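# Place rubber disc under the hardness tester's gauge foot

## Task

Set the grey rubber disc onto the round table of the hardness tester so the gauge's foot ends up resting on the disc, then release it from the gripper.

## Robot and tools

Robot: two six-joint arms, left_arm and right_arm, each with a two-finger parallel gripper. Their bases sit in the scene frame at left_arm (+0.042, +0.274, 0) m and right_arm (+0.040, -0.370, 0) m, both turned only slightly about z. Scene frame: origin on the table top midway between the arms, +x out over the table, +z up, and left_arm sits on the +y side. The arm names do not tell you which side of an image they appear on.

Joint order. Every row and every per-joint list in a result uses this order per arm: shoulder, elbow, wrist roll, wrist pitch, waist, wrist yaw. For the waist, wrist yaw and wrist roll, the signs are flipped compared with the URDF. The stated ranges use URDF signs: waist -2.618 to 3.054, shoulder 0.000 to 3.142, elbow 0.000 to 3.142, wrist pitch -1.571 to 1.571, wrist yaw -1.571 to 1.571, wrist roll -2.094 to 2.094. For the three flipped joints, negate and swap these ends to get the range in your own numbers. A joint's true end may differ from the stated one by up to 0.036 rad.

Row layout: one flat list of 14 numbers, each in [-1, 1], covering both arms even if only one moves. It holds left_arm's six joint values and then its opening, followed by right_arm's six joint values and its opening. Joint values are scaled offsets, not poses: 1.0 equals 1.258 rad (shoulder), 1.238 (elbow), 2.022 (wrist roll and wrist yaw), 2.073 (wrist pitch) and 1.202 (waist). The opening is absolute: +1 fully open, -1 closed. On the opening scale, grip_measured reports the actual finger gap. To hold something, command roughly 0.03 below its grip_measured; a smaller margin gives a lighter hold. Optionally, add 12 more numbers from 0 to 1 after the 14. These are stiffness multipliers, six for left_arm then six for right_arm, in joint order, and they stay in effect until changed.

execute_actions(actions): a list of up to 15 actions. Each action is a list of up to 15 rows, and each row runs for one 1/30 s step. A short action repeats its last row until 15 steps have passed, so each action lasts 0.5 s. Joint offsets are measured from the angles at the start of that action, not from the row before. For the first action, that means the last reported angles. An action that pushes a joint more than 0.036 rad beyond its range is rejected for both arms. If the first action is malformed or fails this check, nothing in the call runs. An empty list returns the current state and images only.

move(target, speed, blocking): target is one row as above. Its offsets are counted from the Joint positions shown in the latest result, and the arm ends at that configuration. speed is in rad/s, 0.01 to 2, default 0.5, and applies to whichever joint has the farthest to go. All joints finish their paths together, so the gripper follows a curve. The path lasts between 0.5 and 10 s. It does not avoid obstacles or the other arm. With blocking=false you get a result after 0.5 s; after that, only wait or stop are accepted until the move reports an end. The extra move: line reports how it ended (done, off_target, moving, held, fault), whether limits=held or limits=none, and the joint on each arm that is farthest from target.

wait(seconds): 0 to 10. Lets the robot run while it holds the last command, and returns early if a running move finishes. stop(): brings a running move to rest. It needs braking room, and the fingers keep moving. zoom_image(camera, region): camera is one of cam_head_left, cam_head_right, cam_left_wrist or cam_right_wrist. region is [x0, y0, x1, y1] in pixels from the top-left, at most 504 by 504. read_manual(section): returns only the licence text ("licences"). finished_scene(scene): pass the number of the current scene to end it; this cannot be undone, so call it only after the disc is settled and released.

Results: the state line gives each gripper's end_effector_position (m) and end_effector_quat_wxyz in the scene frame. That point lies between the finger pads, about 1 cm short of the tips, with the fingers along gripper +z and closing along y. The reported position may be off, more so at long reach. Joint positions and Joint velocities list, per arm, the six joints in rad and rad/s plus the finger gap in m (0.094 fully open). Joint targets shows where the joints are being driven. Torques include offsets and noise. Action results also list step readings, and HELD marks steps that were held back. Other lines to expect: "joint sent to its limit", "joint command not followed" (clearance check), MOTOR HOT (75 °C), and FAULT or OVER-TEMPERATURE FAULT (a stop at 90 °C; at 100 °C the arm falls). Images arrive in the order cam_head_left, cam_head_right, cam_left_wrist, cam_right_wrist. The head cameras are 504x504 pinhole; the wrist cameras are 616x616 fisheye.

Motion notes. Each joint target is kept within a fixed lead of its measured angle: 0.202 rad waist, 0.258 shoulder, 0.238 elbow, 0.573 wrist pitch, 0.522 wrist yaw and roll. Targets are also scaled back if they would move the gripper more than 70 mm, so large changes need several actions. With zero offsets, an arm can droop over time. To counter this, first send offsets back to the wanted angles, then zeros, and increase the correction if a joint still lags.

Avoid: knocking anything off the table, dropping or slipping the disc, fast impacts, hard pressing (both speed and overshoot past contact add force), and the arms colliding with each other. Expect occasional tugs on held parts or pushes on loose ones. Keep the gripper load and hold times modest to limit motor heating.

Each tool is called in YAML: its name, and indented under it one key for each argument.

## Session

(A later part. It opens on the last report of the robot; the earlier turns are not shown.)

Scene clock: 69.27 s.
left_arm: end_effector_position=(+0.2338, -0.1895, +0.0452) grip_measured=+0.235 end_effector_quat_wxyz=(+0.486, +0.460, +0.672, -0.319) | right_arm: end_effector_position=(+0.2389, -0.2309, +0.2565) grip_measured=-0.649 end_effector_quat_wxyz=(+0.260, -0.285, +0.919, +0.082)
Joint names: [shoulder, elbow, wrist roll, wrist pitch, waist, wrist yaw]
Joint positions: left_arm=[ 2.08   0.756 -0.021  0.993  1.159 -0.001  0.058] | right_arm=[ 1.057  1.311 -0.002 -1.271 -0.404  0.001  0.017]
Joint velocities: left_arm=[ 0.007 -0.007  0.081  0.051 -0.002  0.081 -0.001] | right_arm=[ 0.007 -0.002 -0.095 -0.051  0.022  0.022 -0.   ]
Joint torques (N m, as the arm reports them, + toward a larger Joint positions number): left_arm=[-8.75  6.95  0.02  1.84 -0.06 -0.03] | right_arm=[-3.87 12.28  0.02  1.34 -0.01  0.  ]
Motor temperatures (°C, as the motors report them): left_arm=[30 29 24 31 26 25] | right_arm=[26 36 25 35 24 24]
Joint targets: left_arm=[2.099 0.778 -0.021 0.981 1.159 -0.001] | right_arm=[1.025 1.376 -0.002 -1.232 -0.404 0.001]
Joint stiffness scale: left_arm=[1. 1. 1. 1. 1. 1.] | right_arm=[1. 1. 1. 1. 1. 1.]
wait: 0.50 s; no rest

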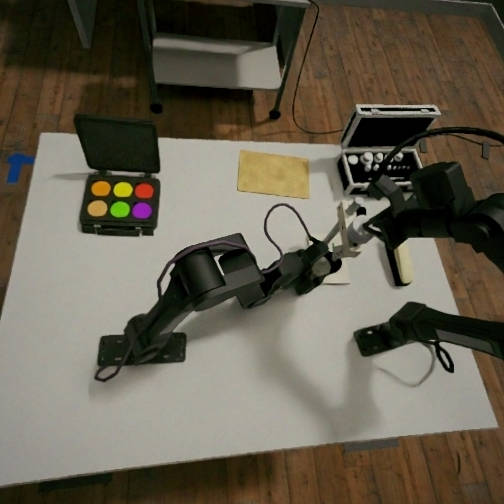

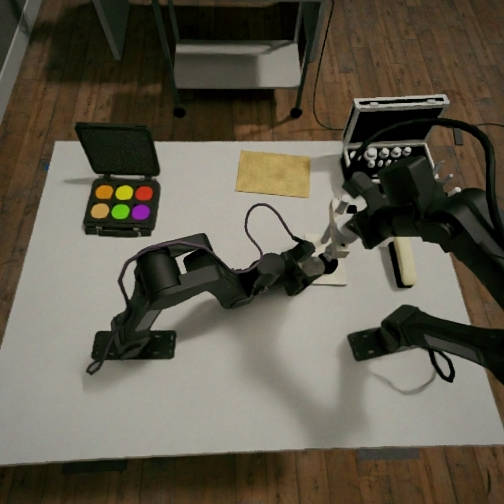

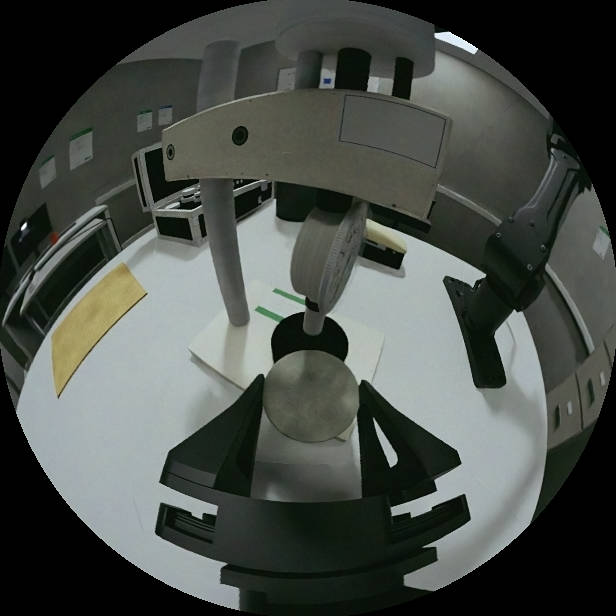

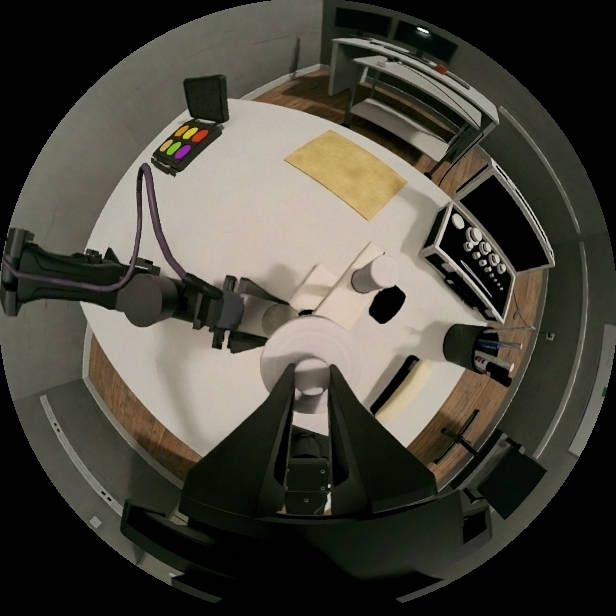

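execute_actions:
  actions:
    - [[0.018,0.018,0,-0.012,0,0,0.2,-0.026,0.053,0,0.019,0,0,-0.69],[0.02,0.018,0,-0.017,0,0,0.2,-0.026,0.053,0,0.019,0,0,-0.69],[0.022,0.022,0,-0.021,0,0,0.2,-0.026,0.053,0,0.019,0,0,-0.69],[0.025,0.028,0,-0.024,0,0,0.2,-0.026,0.053,0,0.019,0,0,-0.69],[0.027,0.034,0,-0.027,0,0,0.2,-0.026,0.053,0,0.019,0,0,-0.69],[0.03,0.04,0,-0.03,0,0,0.2,-0.026,0.053,0,0.019,0,0,-0.69],[0.032,0.046,0,-0.032,0,0,0.2,-0.026,0.053,0,0.019,0,0,-0.69],[0.035,0.053,0,-0.034,0,0,0.2,-0.026,0.053,0,0.019,0,0,-0.69],[0.038,0.059,0,-0.036,0,0,0.2,-0.026,0.053,0,0.019,0,0,-0.69],[0.04,0.065,0,-0.038,0,0,0.2,-0.026,0.053,0,0.019,0,0,-0.69],[0.043,0.072,0,-0.039,0,0,0.2,-0.026,0.053,0,0.019,0,0,-0.69],[0.046,0.078,0,-0.039,0,0,0.2,-0.026,0.053,0,0.019,0,0,-0.69],[0.048,0.085,0,-0.039,0,0,0.2,-0.026,0.053,0,0.019,0,0,-0.69],[0.051,0.091,0,-0.039,0,0,0.2,-0.026,0.053,0,0.019,0,0,-0.69],[0.053,0.097,0,-0.039,0,0,0.2,-0.026,0.053,0,0.019,0,0,-0.69]]

wait:
  seconds: 0.5

Scene clock: 81.30 s.
left_arm: end_effector_position=(+0.2404, -0.2056, +0.0410) grip_measured=+0.235 end_effector_quat_wxyz=(+0.481, +0.463, +0.675, -0.315) | right_arm: end_effector_position=(+0.2389, -0.2309, +0.2565) grip_measured=-0.649 end_effector_quat_wxyz=(+0.260, -0.285, +0.919, +0.082)
Joint names: [shoulder, elbow, wrist roll, wrist pitch, waist, wrist yaw]
Joint positions: left_arm=[ 2.123  0.838 -0.021  0.938  1.159 -0.001  0.058] | right_arm=[ 1.057  1.311 -0.002 -1.271 -0.404  0.001  0.017]
Joint velocities: left_arm=[ 0.12   0.227 -0.051 -0.139 -0.007 -0.007 -0.001] | right_arm=[-0.002  0.007  0.037 -0.051  0.012  0.022 -0.001]
Joint torques (N m, as the arm reports them, + toward a larger Joint positions number): left_arm=[-9.61  7.6   0.02  1.85 -0.13 -0.04] | right_arm=[-3.85 12.27  0.03  1.33 -0.03 -0.02]
Motor temperatures (°C, as the motors report them): left_arm=[30 30 24 32 26 25] | right_arm=[26 37 25 35 24 24]
Joint targets: left_arm=[2.147 0.875 -0.021 0.912 1.159 -0.001] | right_arm=[1.025 1.376 -0.002 -1.232 -0.404 0.001]
Joint stiffness scale: left_arm=[1. 1. 1. 1. 1. 1.] | right_arm=[1. 1. 1. 1. 1. 1.]
Step readings (joint positions):
0: left_arm=[2.080 0.756 -0.021 0.992 1.159 -0.001] | right_arm=[1.057 1.311 -0.002 -1.271 -0.404 0.001]
1: left_arm=[2.080 0.756 -0.021 0.991 1.159 -0.001] | right_arm=[1.057 1.311 -0.002 -1.271 -0.404 0.001]
2: left_arm=[2.080 0.756 -0.021 0.988 1.159 -0.001] | right_arm=[1.057 1.311 -0.002 -1.271 -0.404 0.001]
4: left_arm=[2.082 0.756 -0.021 0.979 1.159 -0.001] | right_arm=[1.057 1.311 -0.002 -1.271 -0.404 0.001]
8: left_arm=[2.096 0.782 -0.021 0.964 1.159 -0.001] | right_arm=[1.057 1.311 -0.002 -1.271 -0.404 0.001]
15: Joint positions above

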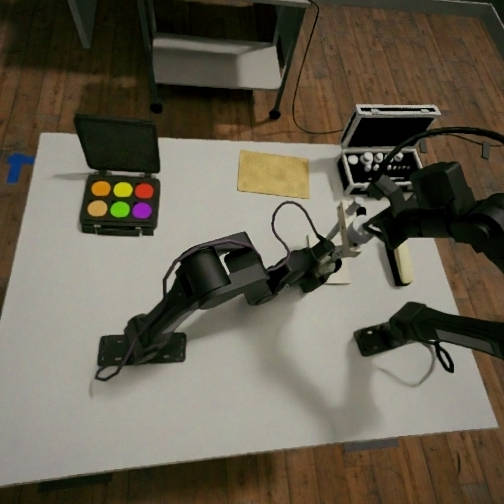

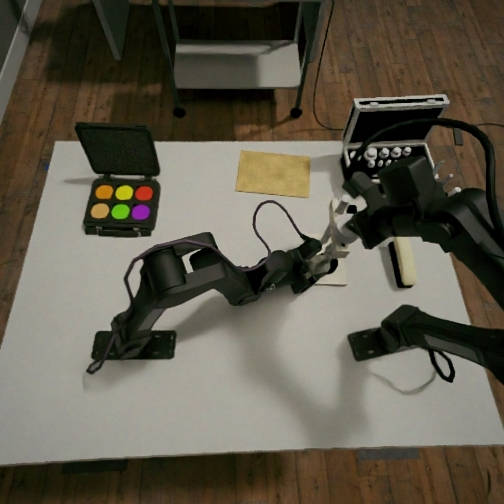

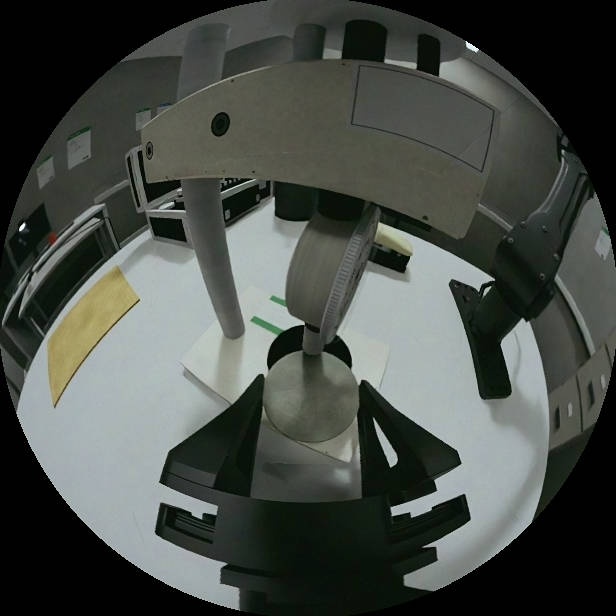

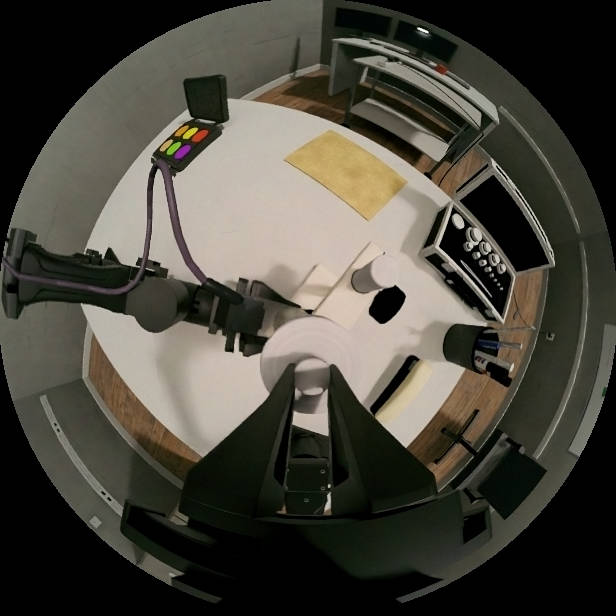

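Scene clock: 81.80 s.
left_arm: end_effector_position=(+0.2414, -0.2082, +0.0412) grip_measured=+0.235 end_effector_quat_wxyz=(+0.481, +0.463, +0.675, -0.315) | right_arm: end_effector_position=(+0.2389, -0.2309, +0.2565) grip_measured=-0.649 end_effector_quat_wxyz=(+0.260, -0.285, +0.919, +0.082)
Joint names: [shoulder, elbow, wrist roll, wrist pitch, waist, wrist yaw]
Joint positions: left_arm=[ 2.128  0.851 -0.021  0.932  1.159 -0.001  0.058] | right_arm=[ 1.057  1.311 -0.002 -1.271 -0.404  0.001  0.017]
Joint velocities: left_arm=[ 0.007 -0.012 -0.022 -0.037 -0.002 -0.037  0.   ] | right_arm=[ 0.002  0.017  0.007  0.022 -0.007  0.037  0.001]
Joint torques (N m, as the arm reports them, + toward a larger Joint positions number): left_arm=[-9.44  7.34  0.03  1.75 -0.07 -0.04] | right_arm=[-3.86 12.31  0.04  1.34  0.    0.  ]
Motor temperatures (°C, as the motors report them): left_arm=[30 30 24 32 26 25] | right_arm=[26 37 25 35 24 24]
Joint targets: left_arm=[2.147 0.875 -0.021 0.912 1.159 -0.001] | right_arm=[1.025 1.376 -0.002 -1.232 -0.404 0.001]
Joint stiffness scale: left_arm=[1. 1. 1. 1. 1. 1.] | right_arm=[1. 1. 1. 1. 1. 1.]
wait: 0.50 s; at rest by 0.27 s

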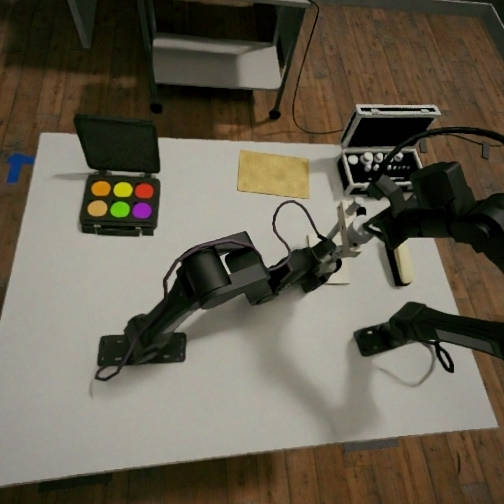

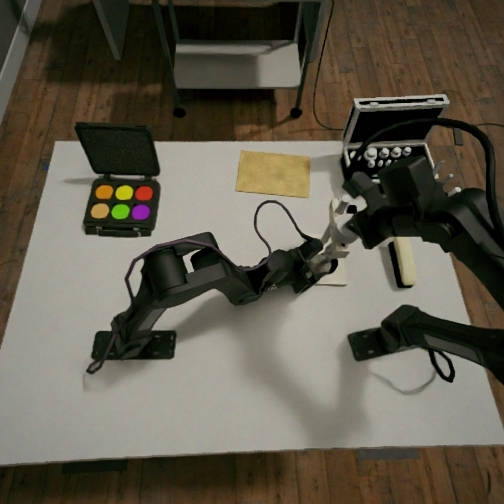

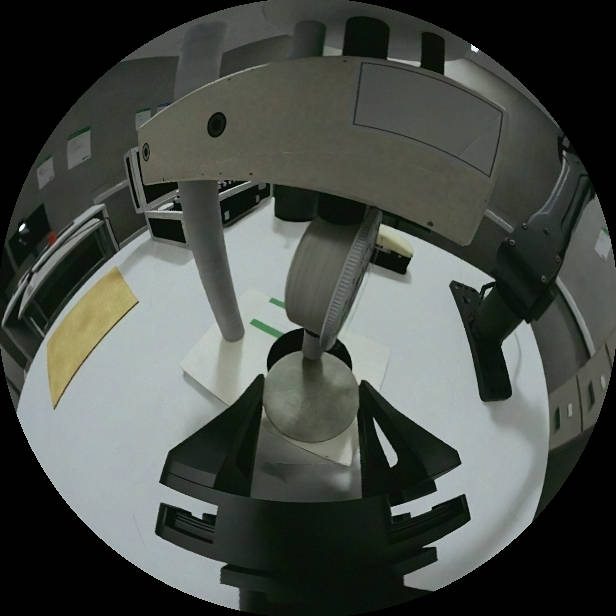

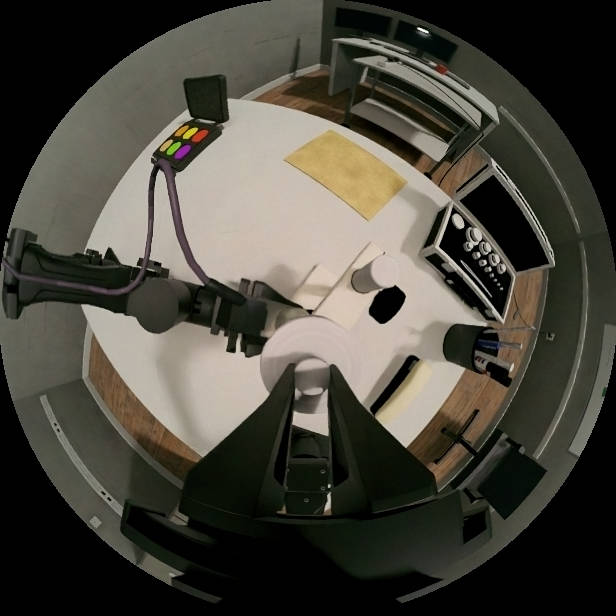

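execute_actions:
  actions:
    - [[0.015,0.024,0,-0.010,0,0,0.2,-0.026,0.053,0,0.019,0,0,-0.69],[0.017,0.029,0,-0.012,0,0,0.2,-0.026,0.053,0,0.019,0,0,-0.69],[0.019,0.033,0,-0.014,0,0,0.2,-0.026,0.053,0,0.019,0,0,-0.69],[0.021,0.038,0,-0.016,0,0,0.2,-0.026,0.053,0,0.019,0,0,-0.69],[0.023,0.042,0,-0.018,0,0,0.2,-0.026,0.053,0,0.019,0,0,-0.69],[0.025,0.046,0,-0.02,0,0,0.2,-0.026,0.053,0,0.019,0,0,-0.69],[0.027,0.051,0,-0.021,0,0,0.2,-0.026,0.053,0,0.019,0,0,-0.69],[0.029,0.055,0,-0.022,0,0,0.2,-0.026,0.053,0,0.019,0,0,-0.69],[0.031,0.059,0,-0.023,0,0,0.2,-0.026,0.053,0,0.019,0,0,-0.69],[0.033,0.064,0,-0.024,0,0,0.2,-0.026,0.053,0,0.019,0,0,-0.69],[0.035,0.068,0,-0.025,0,0,0.2,-0.026,0.053,0,0.019,0,0,-0.69],[0.037,0.072,0,-0.026,0,0,0.2,-0.026,0.053,0,0.019,0,0,-0.69],[0.039,0.077,0,-0.026,0,0,0.2,-0.026,0.053,0,0.019,0,0,-0.69],[0.041,0.081,0,-0.026,0,0,0.2,-0.026,0.053,0,0.019,0,0,-0.69],[0.043,0.085,0,-0.026,0,0,0.2,-0.026,0.053,0,0.019,0,0,-0.69]]

wait:
  seconds: 0.4

Scene clock: 92.17 s.
left_arm: end_effector_position=(+0.2475, -0.2229, +0.0427) grip_measured=+0.235 end_effector_quat_wxyz=(+0.482, +0.462, +0.674, -0.316) | right_arm: end_effector_position=(+0.2389, -0.2309, +0.2565) grip_measured=-0.649 end_effector_quat_wxyz=(+0.260, -0.285, +0.919, +0.082)
Joint names: [shoulder, elbow, wrist roll, wrist pitch, waist, wrist yaw]
Joint positions: left_arm=[ 2.161  0.922 -0.021  0.897  1.159 -0.001  0.058] | right_arm=[ 1.057  1.311 -0.002 -1.271 -0.404  0.001  0.017]
Joint velocities: left_arm=[ 0.076  0.144  0.037 -0.051 -0.002 -0.066  0.001] | right_arm=[-0.007  0.002  0.007 -0.066  0.012  0.066 -0.   ]
Joint torques (N m, as the arm reports them, + toward a larger Joint positions number): left_arm=[-9.87  7.73  0.02  1.85 -0.02 -0.04] | right_arm=[-3.84 12.28  0.03  1.34  0.02 -0.01]
Motor temperatures (°C, as the motors report them): left_arm=[31 30 24 32 26 25] | right_arm=[26 38 25 36 24 24]
Joint targets: left_arm=[2.183 0.956 -0.021 0.878 1.159 -0.001] | right_arm=[1.025 1.376 -0.002 -1.232 -0.404 0.001]
Joint stiffness scale: left_arm=[1. 1. 1. 1. 1. 1.] | right_arm=[1. 1. 1. 1. 1. 1.]
Step readings (joint positions):
0: left_arm=[2.128 0.851 -0.021 0.932 1.159 -0.001] | right_arm=[1.057 1.311 -0.002 -1.271 -0.404 0.001]
1: left_arm=[2.128 0.851 -0.021 0.932 1.159 -0.001] | right_arm=[1.057 1.311 -0.002 -1.271 -0.404 0.001]
2: left_arm=[2.128 0.852 -0.021 0.931 1.159 -0.001] | right_arm=[1.057 1.311 -0.002 -1.271 -0.404 0.001]
4: left_arm=[2.130 0.861 -0.021 0.924 1.159 -0.001] | right_arm=[1.057 1.311 -0.002 -1.271 -0.404 0.001]
8: left_arm=[2.142 0.886 -0.021 0.913 1.159 -0.001] | right_arm=[1.057 1.311 -0.002 -1.271 -0.404 0.001]
15: Joint positions above

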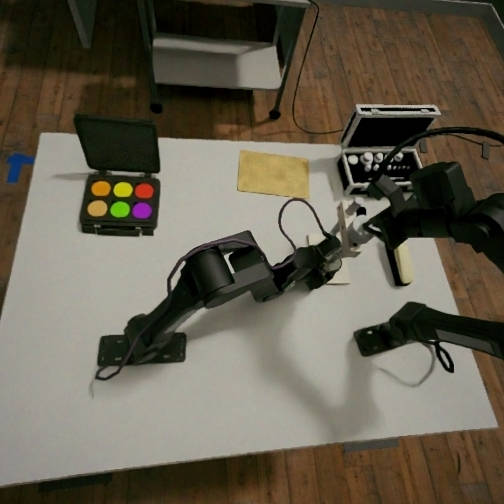

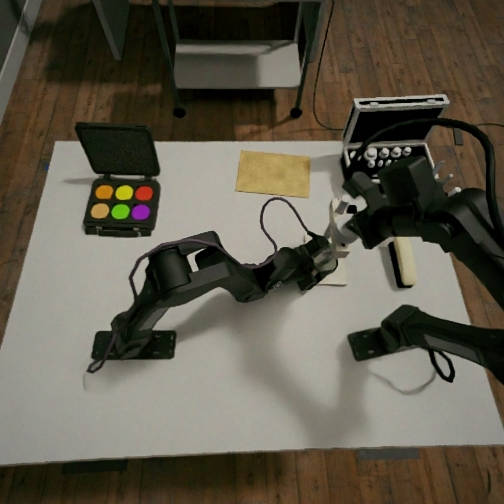

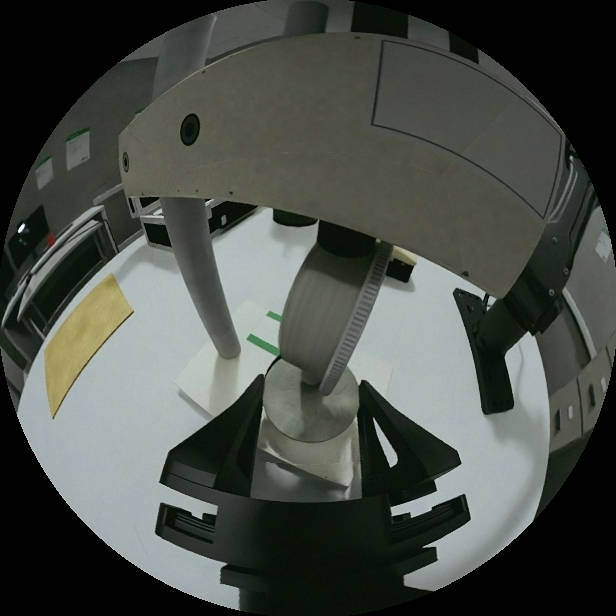

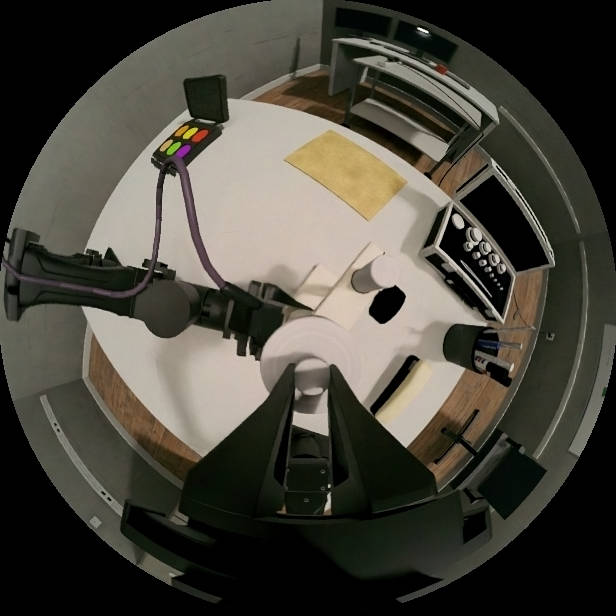

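Scene clock: 92.57 s.
left_arm: end_effector_position=(+0.2482, -0.2247, +0.0428) grip_measured=+0.235 end_effector_quat_wxyz=(+0.483, +0.462, +0.674, -0.317) | right_arm: end_effector_position=(+0.2389, -0.2309, +0.2565) grip_measured=-0.649 end_effector_quat_wxyz=(+0.260, -0.285, +0.919, +0.082)
Joint names: [shoulder, elbow, wrist roll, wrist pitch, waist, wrist yaw]
Joint positions: left_arm=[ 2.165  0.931 -0.021  0.894  1.159 -0.001  0.058] | right_arm=[ 1.057  1.311 -0.002 -1.271 -0.404  0.001  0.017]
Joint velocities: left_arm=[-0.012 -0.007  0.037 -0.081 -0.002 -0.037 -0.001] | right_arm=[-0.012  0.002 -0.022 -0.007 -0.002 -0.066 -0.001]
Joint torques (N m, as the arm reports them, + toward a larger Joint positions number): left_arm=[-10.03   7.64   0.03   1.8   -0.07  -0.04] | right_arm=[-3.85 12.32  0.02  1.35  0.01  0.  ]
Motor temperatures (°C, as the motors report them): left_arm=[31 30 24 32 26 25] | right_arm=[26 38 25 36 24 24]
Joint targets: left_arm=[2.183 0.956 -0.021 0.878 1.159 -0.001] | right_arm=[1.025 1.376 -0.002 -1.232 -0.404 0.001]
Joint stiffness scale: left_arm=[1. 1. 1. 1. 1. 1.] | right_arm=[1. 1. 1. 1. 1. 1.]
wait: 0.40 s; at rest by 0.23 s

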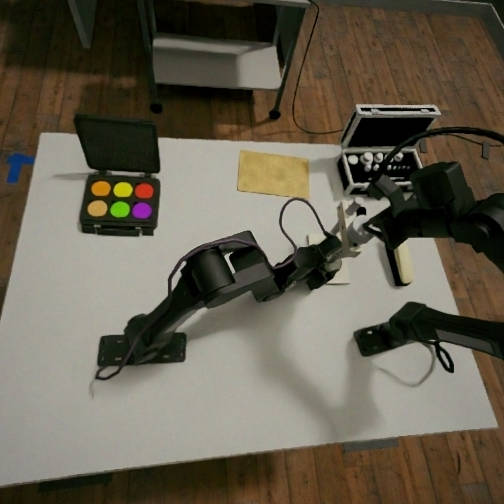

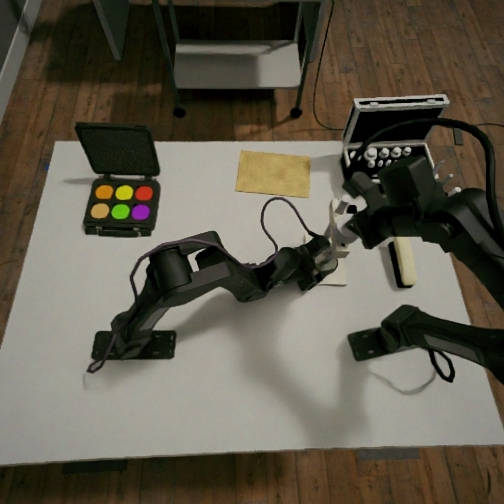

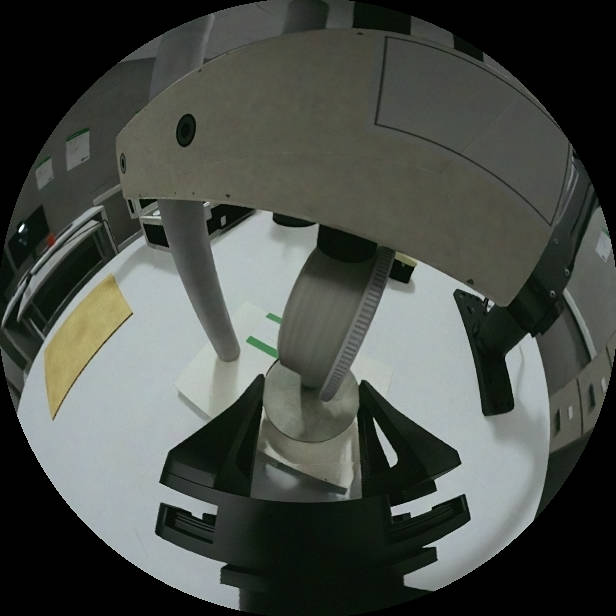

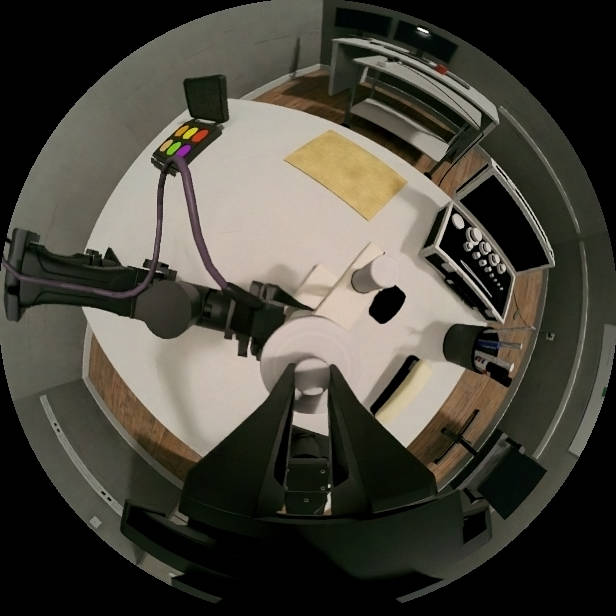

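zoom_image:
  camera: "cam_left_wrist"
  region: [220, 300, 420, 480]

Region (220, 300, 420, 480) of cam_left_wrist's 616x616 image, scaled by 2.520, with more detail than that image has; it fills the top 454 rows of this view, and the rest is white.

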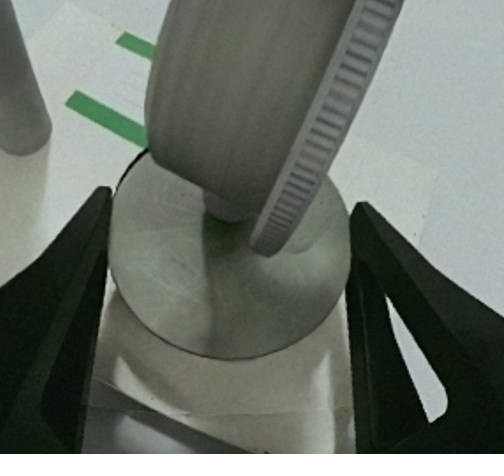

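execute_actions:
  actions:
    - [[0.015,0.022,0,-0.004,0,0,0.2,-0.026,0.053,0,0.019,0,0,-0.69],[0.016,0.025,0,-0.004,0,0,0.2,-0.026,0.053,0,0.019,0,0,-0.69],[0.018,0.028,0,-0.004,0,0,0.2,-0.026,0.053,0,0.019,0,0,-0.69],[0.02,0.031,0,-0.004,0,0,0.2,-0.026,0.053,0,0.019,0,0,-0.69],[0.022,0.034,0,-0.004,0,0,0.2,-0.026,0.053,0,0.019,0,0,-0.69],[0.024,0.037,0,-0.004,0,0,0.2,-0.026,0.053,0,0.019,0,0,-0.69],[0.026,0.04,0,-0.004,0,0,0.2,-0.026,0.053,0,0.019,0,0,-0.69],[0.028,0.043,0,-0.004,0,0,0.2,-0.026,0.053,0,0.019,0,0,-0.69],[0.03,0.045,0,-0.004,0,0,0.2,-0.026,0.053,0,0.019,0,0,-0.69],[0.031,0.047,0,-0.004,0,0,0.2,-0.026,0.053,0,0.019,0,0,-0.69]]

zoom_image:
  camera: "cam_left_wrist"
  region: [220, 300, 420, 480]

Scene clock: 104.07 s.
left_arm: end_effector_position=(+0.2512, -0.2320, +0.0437) grip_measured=+0.235 end_effector_quat_wxyz=(+0.486, +0.460, +0.671, -0.319) | right_arm: end_effector_position=(+0.2389, -0.2309, +0.2565) grip_measured=-0.649 end_effector_quat_wxyz=(+0.260, -0.285, +0.919, +0.082)
Joint names: [shoulder, elbow, wrist roll, wrist pitch, waist, wrist yaw]
Joint positions: left_arm=[ 2.186  0.963 -0.021  0.893  1.159 -0.001  0.058] | right_arm=[ 1.057  1.311 -0.002 -1.271 -0.404  0.001  0.017]
Joint velocities: left_arm=[ 0.007 -0.007  0.022  0.051  0.002  0.007 -0.   ] | right_arm=[-0.002  0.007  0.007  0.022  0.027  0.037 -0.   ]
Joint torques (N m, as the arm reports them, + toward a larger Joint positions number): left_arm=[-10.23   7.69   0.02   1.88  -0.06  -0.03] | right_arm=[-3.85 12.24  0.03  1.33  0.02  0.01]
Motor temperatures (°C, as the motors report them): left_arm=[31 30 24 32 26 25] | right_arm=[26 38 25 36 24 24]
Joint targets: left_arm=[2.204 0.989 -0.021 0.886 1.159 -0.001] | right_arm=[1.025 1.376 -0.002 -1.232 -0.404 0.001]
Joint stiffness scale: left_arm=[1. 1. 1. 1. 1. 1.] | right_arm=[1. 1. 1. 1. 1. 1.]
Step readings (joint positions):
0: left_arm=[2.165 0.931 -0.021 0.894 1.159 -0.001] | right_arm=[1.057 1.311 -0.002 -1.271 -0.404 0.001]
1: left_arm=[2.165 0.931 -0.021 0.894 1.159 -0.001] | right_arm=[1.057 1.311 -0.002 -1.271 -0.404 0.001]
2: left_arm=[2.165 0.931 -0.021 0.894 1.159 -0.001] | right_arm=[1.057 1.311 -0.002 -1.271 -0.404 0.001]
4: left_arm=[2.166 0.933 -0.021 0.893 1.159 -0.001] | right_arm=[1.057 1.311 -0.002 -1.271 -0.404 0.001]
8: left_arm=[2.178 0.952 -0.021 0.893 1.159 -0.001] | right_arm=[1.057 1.311 -0.002 -1.271 -0.404 0.001]
15: Joint positions above

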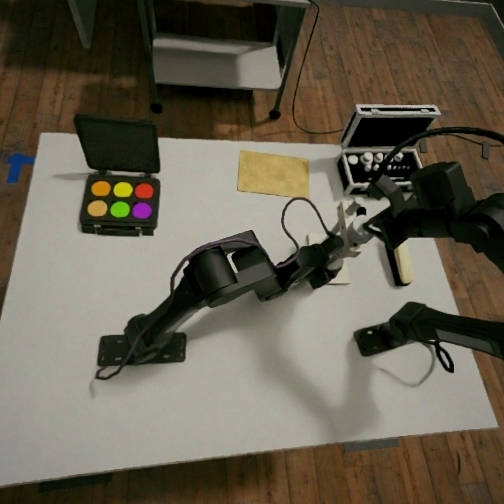

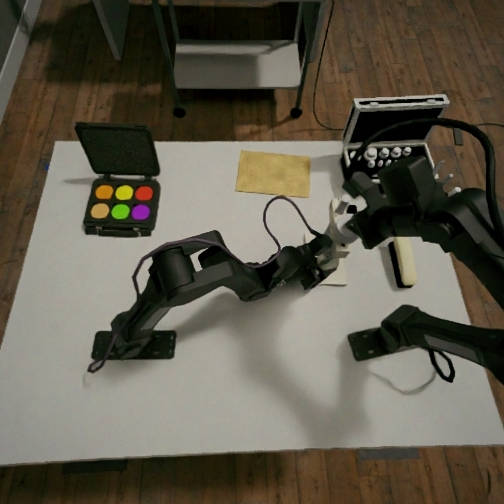

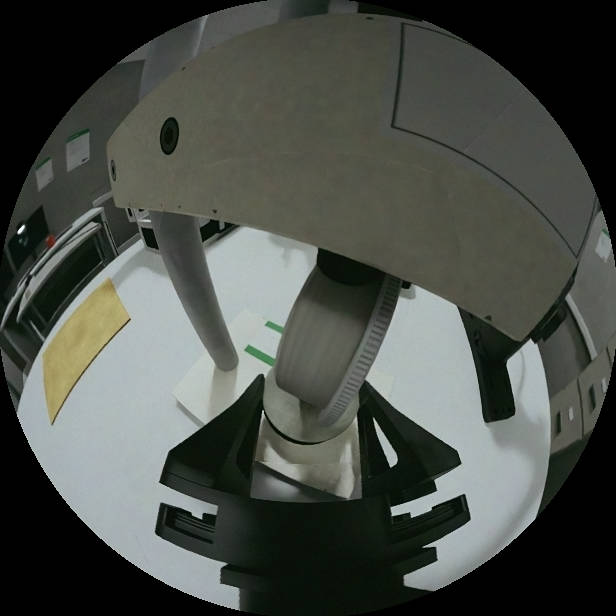

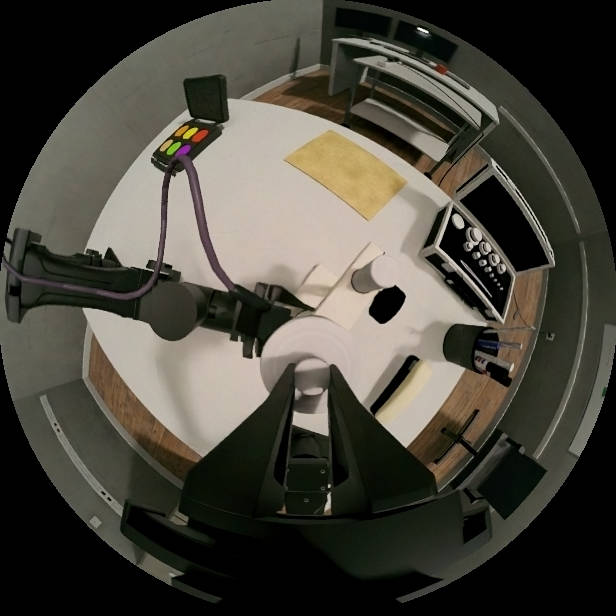

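Region (220, 300, 420, 480) of cam_left_wrist's 616x616 image, scaled by 2.520, with more detail than that image has; it fills the top 454 rows of this view, and the rest is white.

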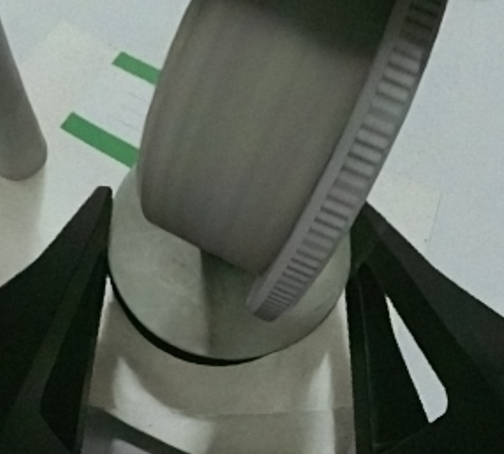

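execute_actions:
  actions:
    - [[0.014,0.02,0,-0.004,0,0,0.21,-0.026,0.053,0,0.019,0,0,-0.69],[0.014,0.02,0,-0.004,0,0,0.22,-0.026,0.053,0,0.019,0,0,-0.69],[0.014,0.02,0,-0.004,0,0,0.225,-0.026,0.053,0,0.019,0,0,-0.69],[0.014,0.02,0,-0.004,0,0,0.23,-0.026,0.053,0,0.019,0,0,-0.69],[0.014,0.02,0,-0.004,0,0,0.235,-0.026,0.053,0,0.019,0,0,-0.69],[0.014,0.02,0,-0.004,0,0,0.24,-0.026,0.053,0,0.019,0,0,-0.69],[0.014,0.02,0,-0.004,0,0,0.25,-0.026,0.053,0,0.019,0,0,-0.69],[0.014,0.02,0,-0.004,0,0,0.26,-0.026,0.053,0,0.019,0,0,-0.69],[0.014,0.02,0,-0.004,0,0,0.28,-0.026,0.053,0,0.019,0,0,-0.69],[0.014,0.02,0,-0.004,0,0,0.31,-0.026,0.053,0,0.019,0,0,-0.69],[0.014,0.02,0,-0.004,0,0,0.35,-0.026,0.053,0,0.019,0,0,-0.69],[0.014,0.02,0,-0.004,0,0,0.4,-0.026,0.053,0,0.019,0,0,-0.69],[0.014,0.02,0,-0.004,0,0,0.45,-0.026,0.053,0,0.019,0,0,-0.69],[0.014,0.02,0,-0.004,0,0,0.5,-0.026,0.053,0,0.019,0,0,-0.69]]
    - [[-0.012,0,0,0.01,0,0,0.5,-0.026,0.053,0,0.019,0,0,-0.69],[-0.022,-0.012,0,0.016,0,0,0.5,-0.026,0.053,0,0.019,0,0,-0.69],[-0.028,-0.022,0,0.022,0,0,0.5,-0.026,0.053,0,0.019,0,0,-0.69],[-0.034,-0.035,0,0.028,0,0,0.5,-0.026,0.053,0,0.019,0,0,-0.69],[-0.04,-0.048,0,0.034,0,0,0.5,-0.026,0.053,0,0.019,0,0,-0.69],[-0.046,-0.061,0,0.04,0,0,0.5,-0.026,0.053,0,0.019,0,0,-0.69],[-0.052,-0.074,0,0.046,0,0,0.5,-0.026,0.053,0,0.019,0,0,-0.69],[-0.058,-0.087,0,0.052,0,0,0.5,-0.026,0.053,0,0.019,0,0,-0.69],[-0.064,-0.1,0,0.058,0,0,0.5,-0.026,0.053,0,0.019,0,0,-0.69],[-0.07,-0.113,0,0.063,0,0,0.5,-0.026,0.053,0,0.019,0,0,-0.69],[-0.076,-0.127,0,0.067,0,0,0.5,-0.026,0.053,0,0.019,0,0,-0.69],[-0.082,-0.14,0,0.07,0,0,0.5,-0.026,0.053,0,0.019,0,0,-0.69],[-0.088,-0.154,0,0.073,0,0,0.5,-0.026,0.053,0,0.019,0,0,-0.69],[-0.094,-0.167,0,0.076,0,0,0.5,-0.026,0.053,0,0.019,0,0,-0.69],[-0.1,-0.18,0,0.076,0,0,0.5,-0.026,0.053,0,0.019,0,0,-0.69]]

wait:
  seconds: 0.3

zoom_image:
  camera: "cam_left_wrist"
  region: [220, 270, 420, 450]

Scene clock: 115.63 s.
left_arm: end_effector_position=(+0.2374, -0.1983, +0.0526) grip_measured=+0.498 end_effector_quat_wxyz=(+0.498, +0.454, +0.663, -0.327) | right_arm: end_effector_position=(+0.2389, -0.2309, +0.2565) grip_measured=-0.649 end_effector_quat_wxyz=(+0.260, -0.285, +0.919, +0.082)
Joint names: [shoulder, elbow, wrist roll, wrist pitch, waist, wrist yaw]
Joint positions: left_arm=[ 2.099  0.785 -0.021  1.019  1.159 -0.001  0.07 ] | right_arm=[ 1.057  1.311 -0.002 -1.271 -0.404  0.001  0.017]
Joint velocities: left_arm=[-0.212 -0.476  0.051  0.183  0.017  0.007 -0.   ] | right_arm=[-0.017  0.002 -0.007  0.081 -0.002 -0.007 -0.   ]
Joint torques (N m, as the arm reports them, + toward a larger Joint positions number): left_arm=[-12.33   3.85   0.02   1.98  -0.09   0.  ] | right_arm=[-3.88 12.31  0.02  1.33  0.03  0.  ]
Motor temperatures (°C, as the motors report them): left_arm=[32 31 24 32 26 25] | right_arm=[26 39 25 36 24 24]
Joint targets: left_arm=[2.061 0.741 -0.021 1.051 1.159 -0.001] | right_arm=[1.025 1.376 -0.002 -1.232 -0.404 0.001]
Joint stiffness scale: left_arm=[1. 1. 1. 1. 1. 1.] | right_arm=[1. 1. 1. 1. 1. 1.]
Step readings (joint positions; steps 1 to 15: 1st action; 16 to 30: 2nd action):
0: left_arm=[2.186 0.963 -0.021 0.893 1.159 -0.001] | right_arm=[1.057 1.311 -0.002 -1.271 -0.404 0.001]
1: left_arm=[2.186 0.963 -0.021 0.893 1.159 -0.001] | right_arm=[1.057 1.311 -0.002 -1.271 -0.404 0.001]
2: left_arm=[2.186 0.963 -0.021 0.893 1.159 -0.001] | right_arm=[1.057 1.311 -0.002 -1.271 -0.404 0.001]
4: left_arm=[2.186 0.963 -0.021 0.893 1.159 -0.001] | right_arm=[1.057 1.311 -0.002 -1.271 -0.404 0.001]
8: left_arm=[2.186 0.963 -0.021 0.893 1.159 -0.001] | right_arm=[1.057 1.311 -0.002 -1.271 -0.404 0.001]
15: left_arm=[2.186 0.963 -0.021 0.893 1.159 -0.001] | right_arm=[1.057 1.311 -0.002 -1.271 -0.404 0.001]
16: left_arm=[2.186 0.963 -0.021 0.895 1.159 -0.001] | right_arm=[1.057 1.311 -0.002 -1.271 -0.404 0.001]
17: left_arm=[2.186 0.963 -0.021 0.898 1.159 -0.001] | right_arm=[1.057 1.311 -0.002 -1.271 -0.404 0.001]
19: left_arm=[2.184 0.957 -0.021 0.912 1.159 -0.001] | right_arm=[1.057 1.311 -0.002 -1.271 -0.404 0.001]
23: left_arm=[2.153 0.900 -0.021 0.952 1.159 -0.001] | right_arm=[1.057 1.311 -0.002 -1.271 -0.404 0.001]
30: Joint positions above

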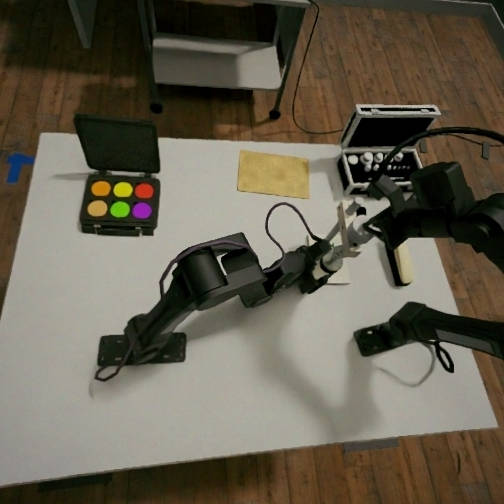

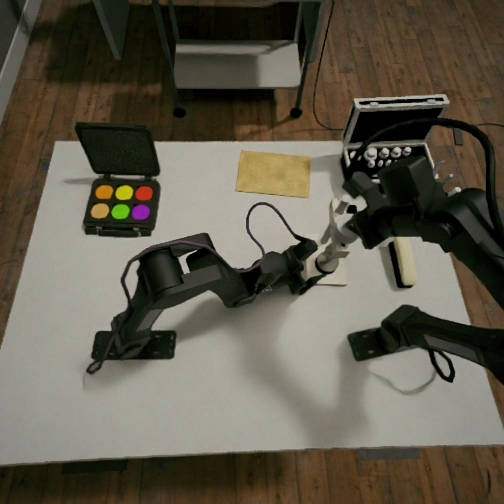

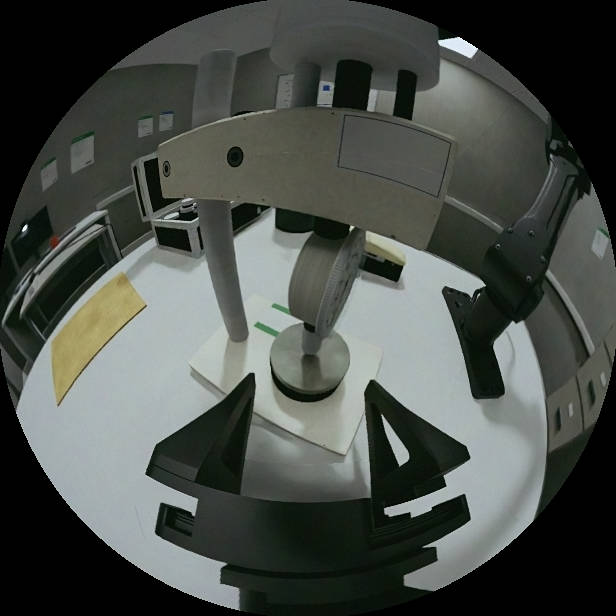

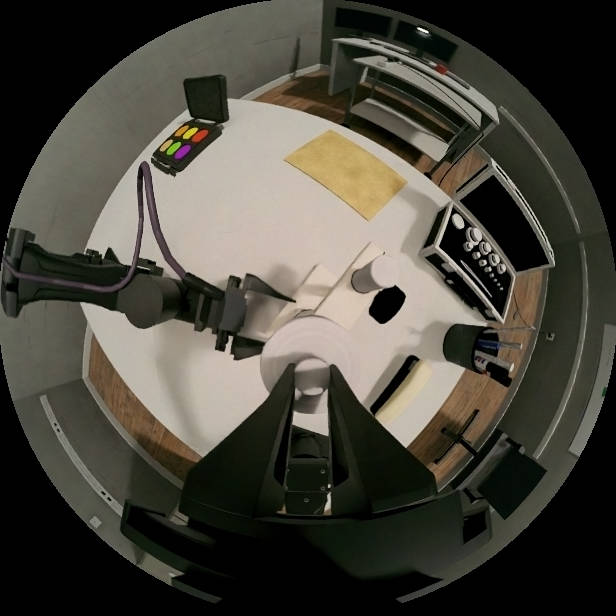

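Scene clock: 115.93 s.
left_arm: end_effector_position=(+0.2349, -0.1923, +0.0525) grip_measured=+0.498 end_effector_quat_wxyz=(+0.499, +0.454, +0.662, -0.327) | right_arm: end_effector_position=(+0.2389, -0.2309, +0.2565) grip_measured=-0.649 end_effector_quat_wxyz=(+0.260, -0.285, +0.919, +0.082)
Joint names: [shoulder, elbow, wrist roll, wrist pitch, waist, wrist yaw]
Joint positions: left_arm=[ 2.088  0.755 -0.021  1.04   1.159 -0.001  0.07 ] | right_arm=[ 1.057  1.311 -0.002 -1.271 -0.404  0.001  0.017]
Joint velocities: left_arm=[ 0.012  0.012 -0.022  0.051  0.017  0.022  0.001] | right_arm=[-0.012  0.012 -0.081  0.007  0.012  0.007  0.   ]
Joint torques (N m, as the arm reports them, + toward a larger Joint positions number): left_arm=[-12.34   3.72   0.02   1.99  -0.05  -0.03] | right_arm=[-3.83 12.26  0.02  1.33 -0.02  0.  ]
Motor temperatures (°C, as the motors report them): left_arm=[32 31 24 32 26 25] | right_arm=[26 39 25 36 24 24]
Joint targets: left_arm=[2.061 0.741 -0.021 1.051 1.159 -0.001] | right_arm=[1.025 1.376 -0.002 -1.232 -0.404 0.001]
Joint stiffness scale: left_arm=[1. 1. 1. 1. 1. 1.] | right_arm=[1. 1. 1. 1. 1. 1.]
wait: 0.30 s; no rest

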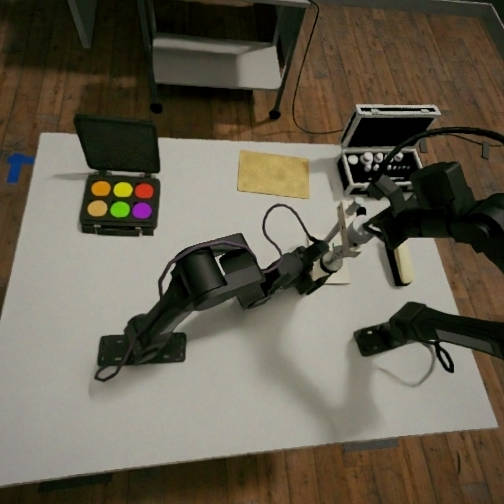

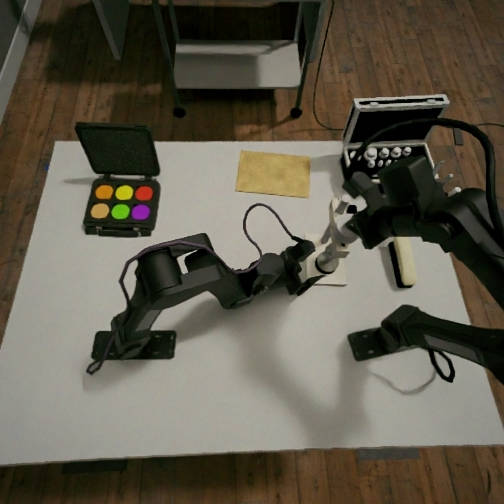

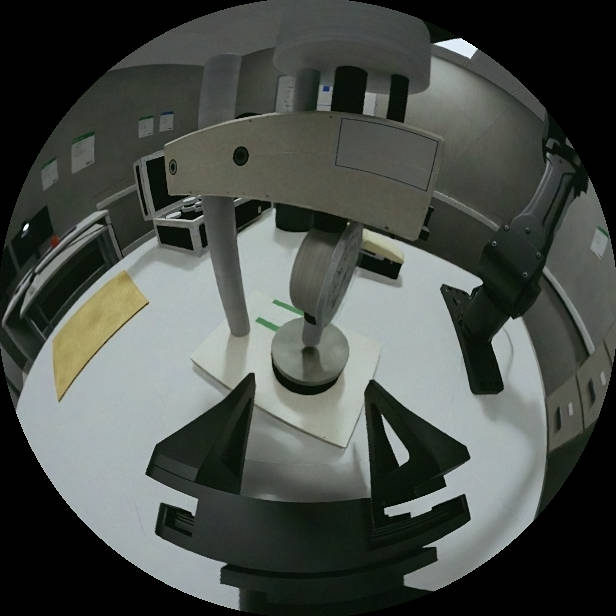

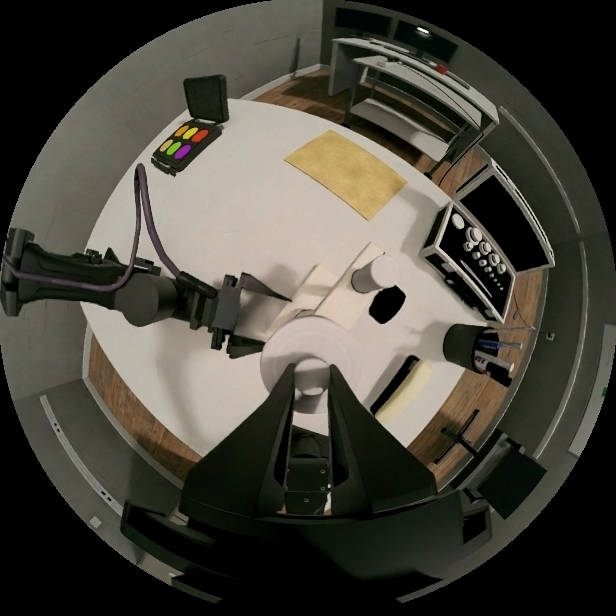

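Region (220, 270, 420, 450) of cam_left_wrist's 616x616 image, scaled by 2.520, with more detail than that image has; it fills the top 454 rows of this view, and the rest is white.

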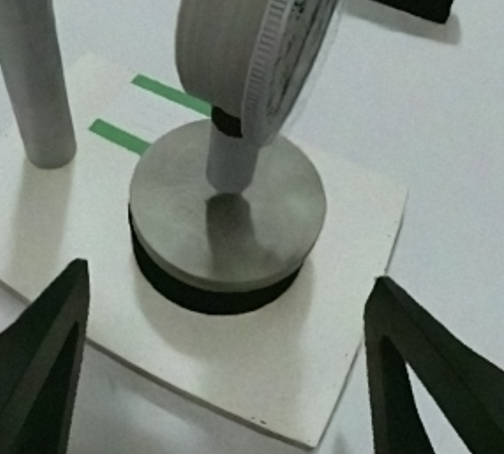

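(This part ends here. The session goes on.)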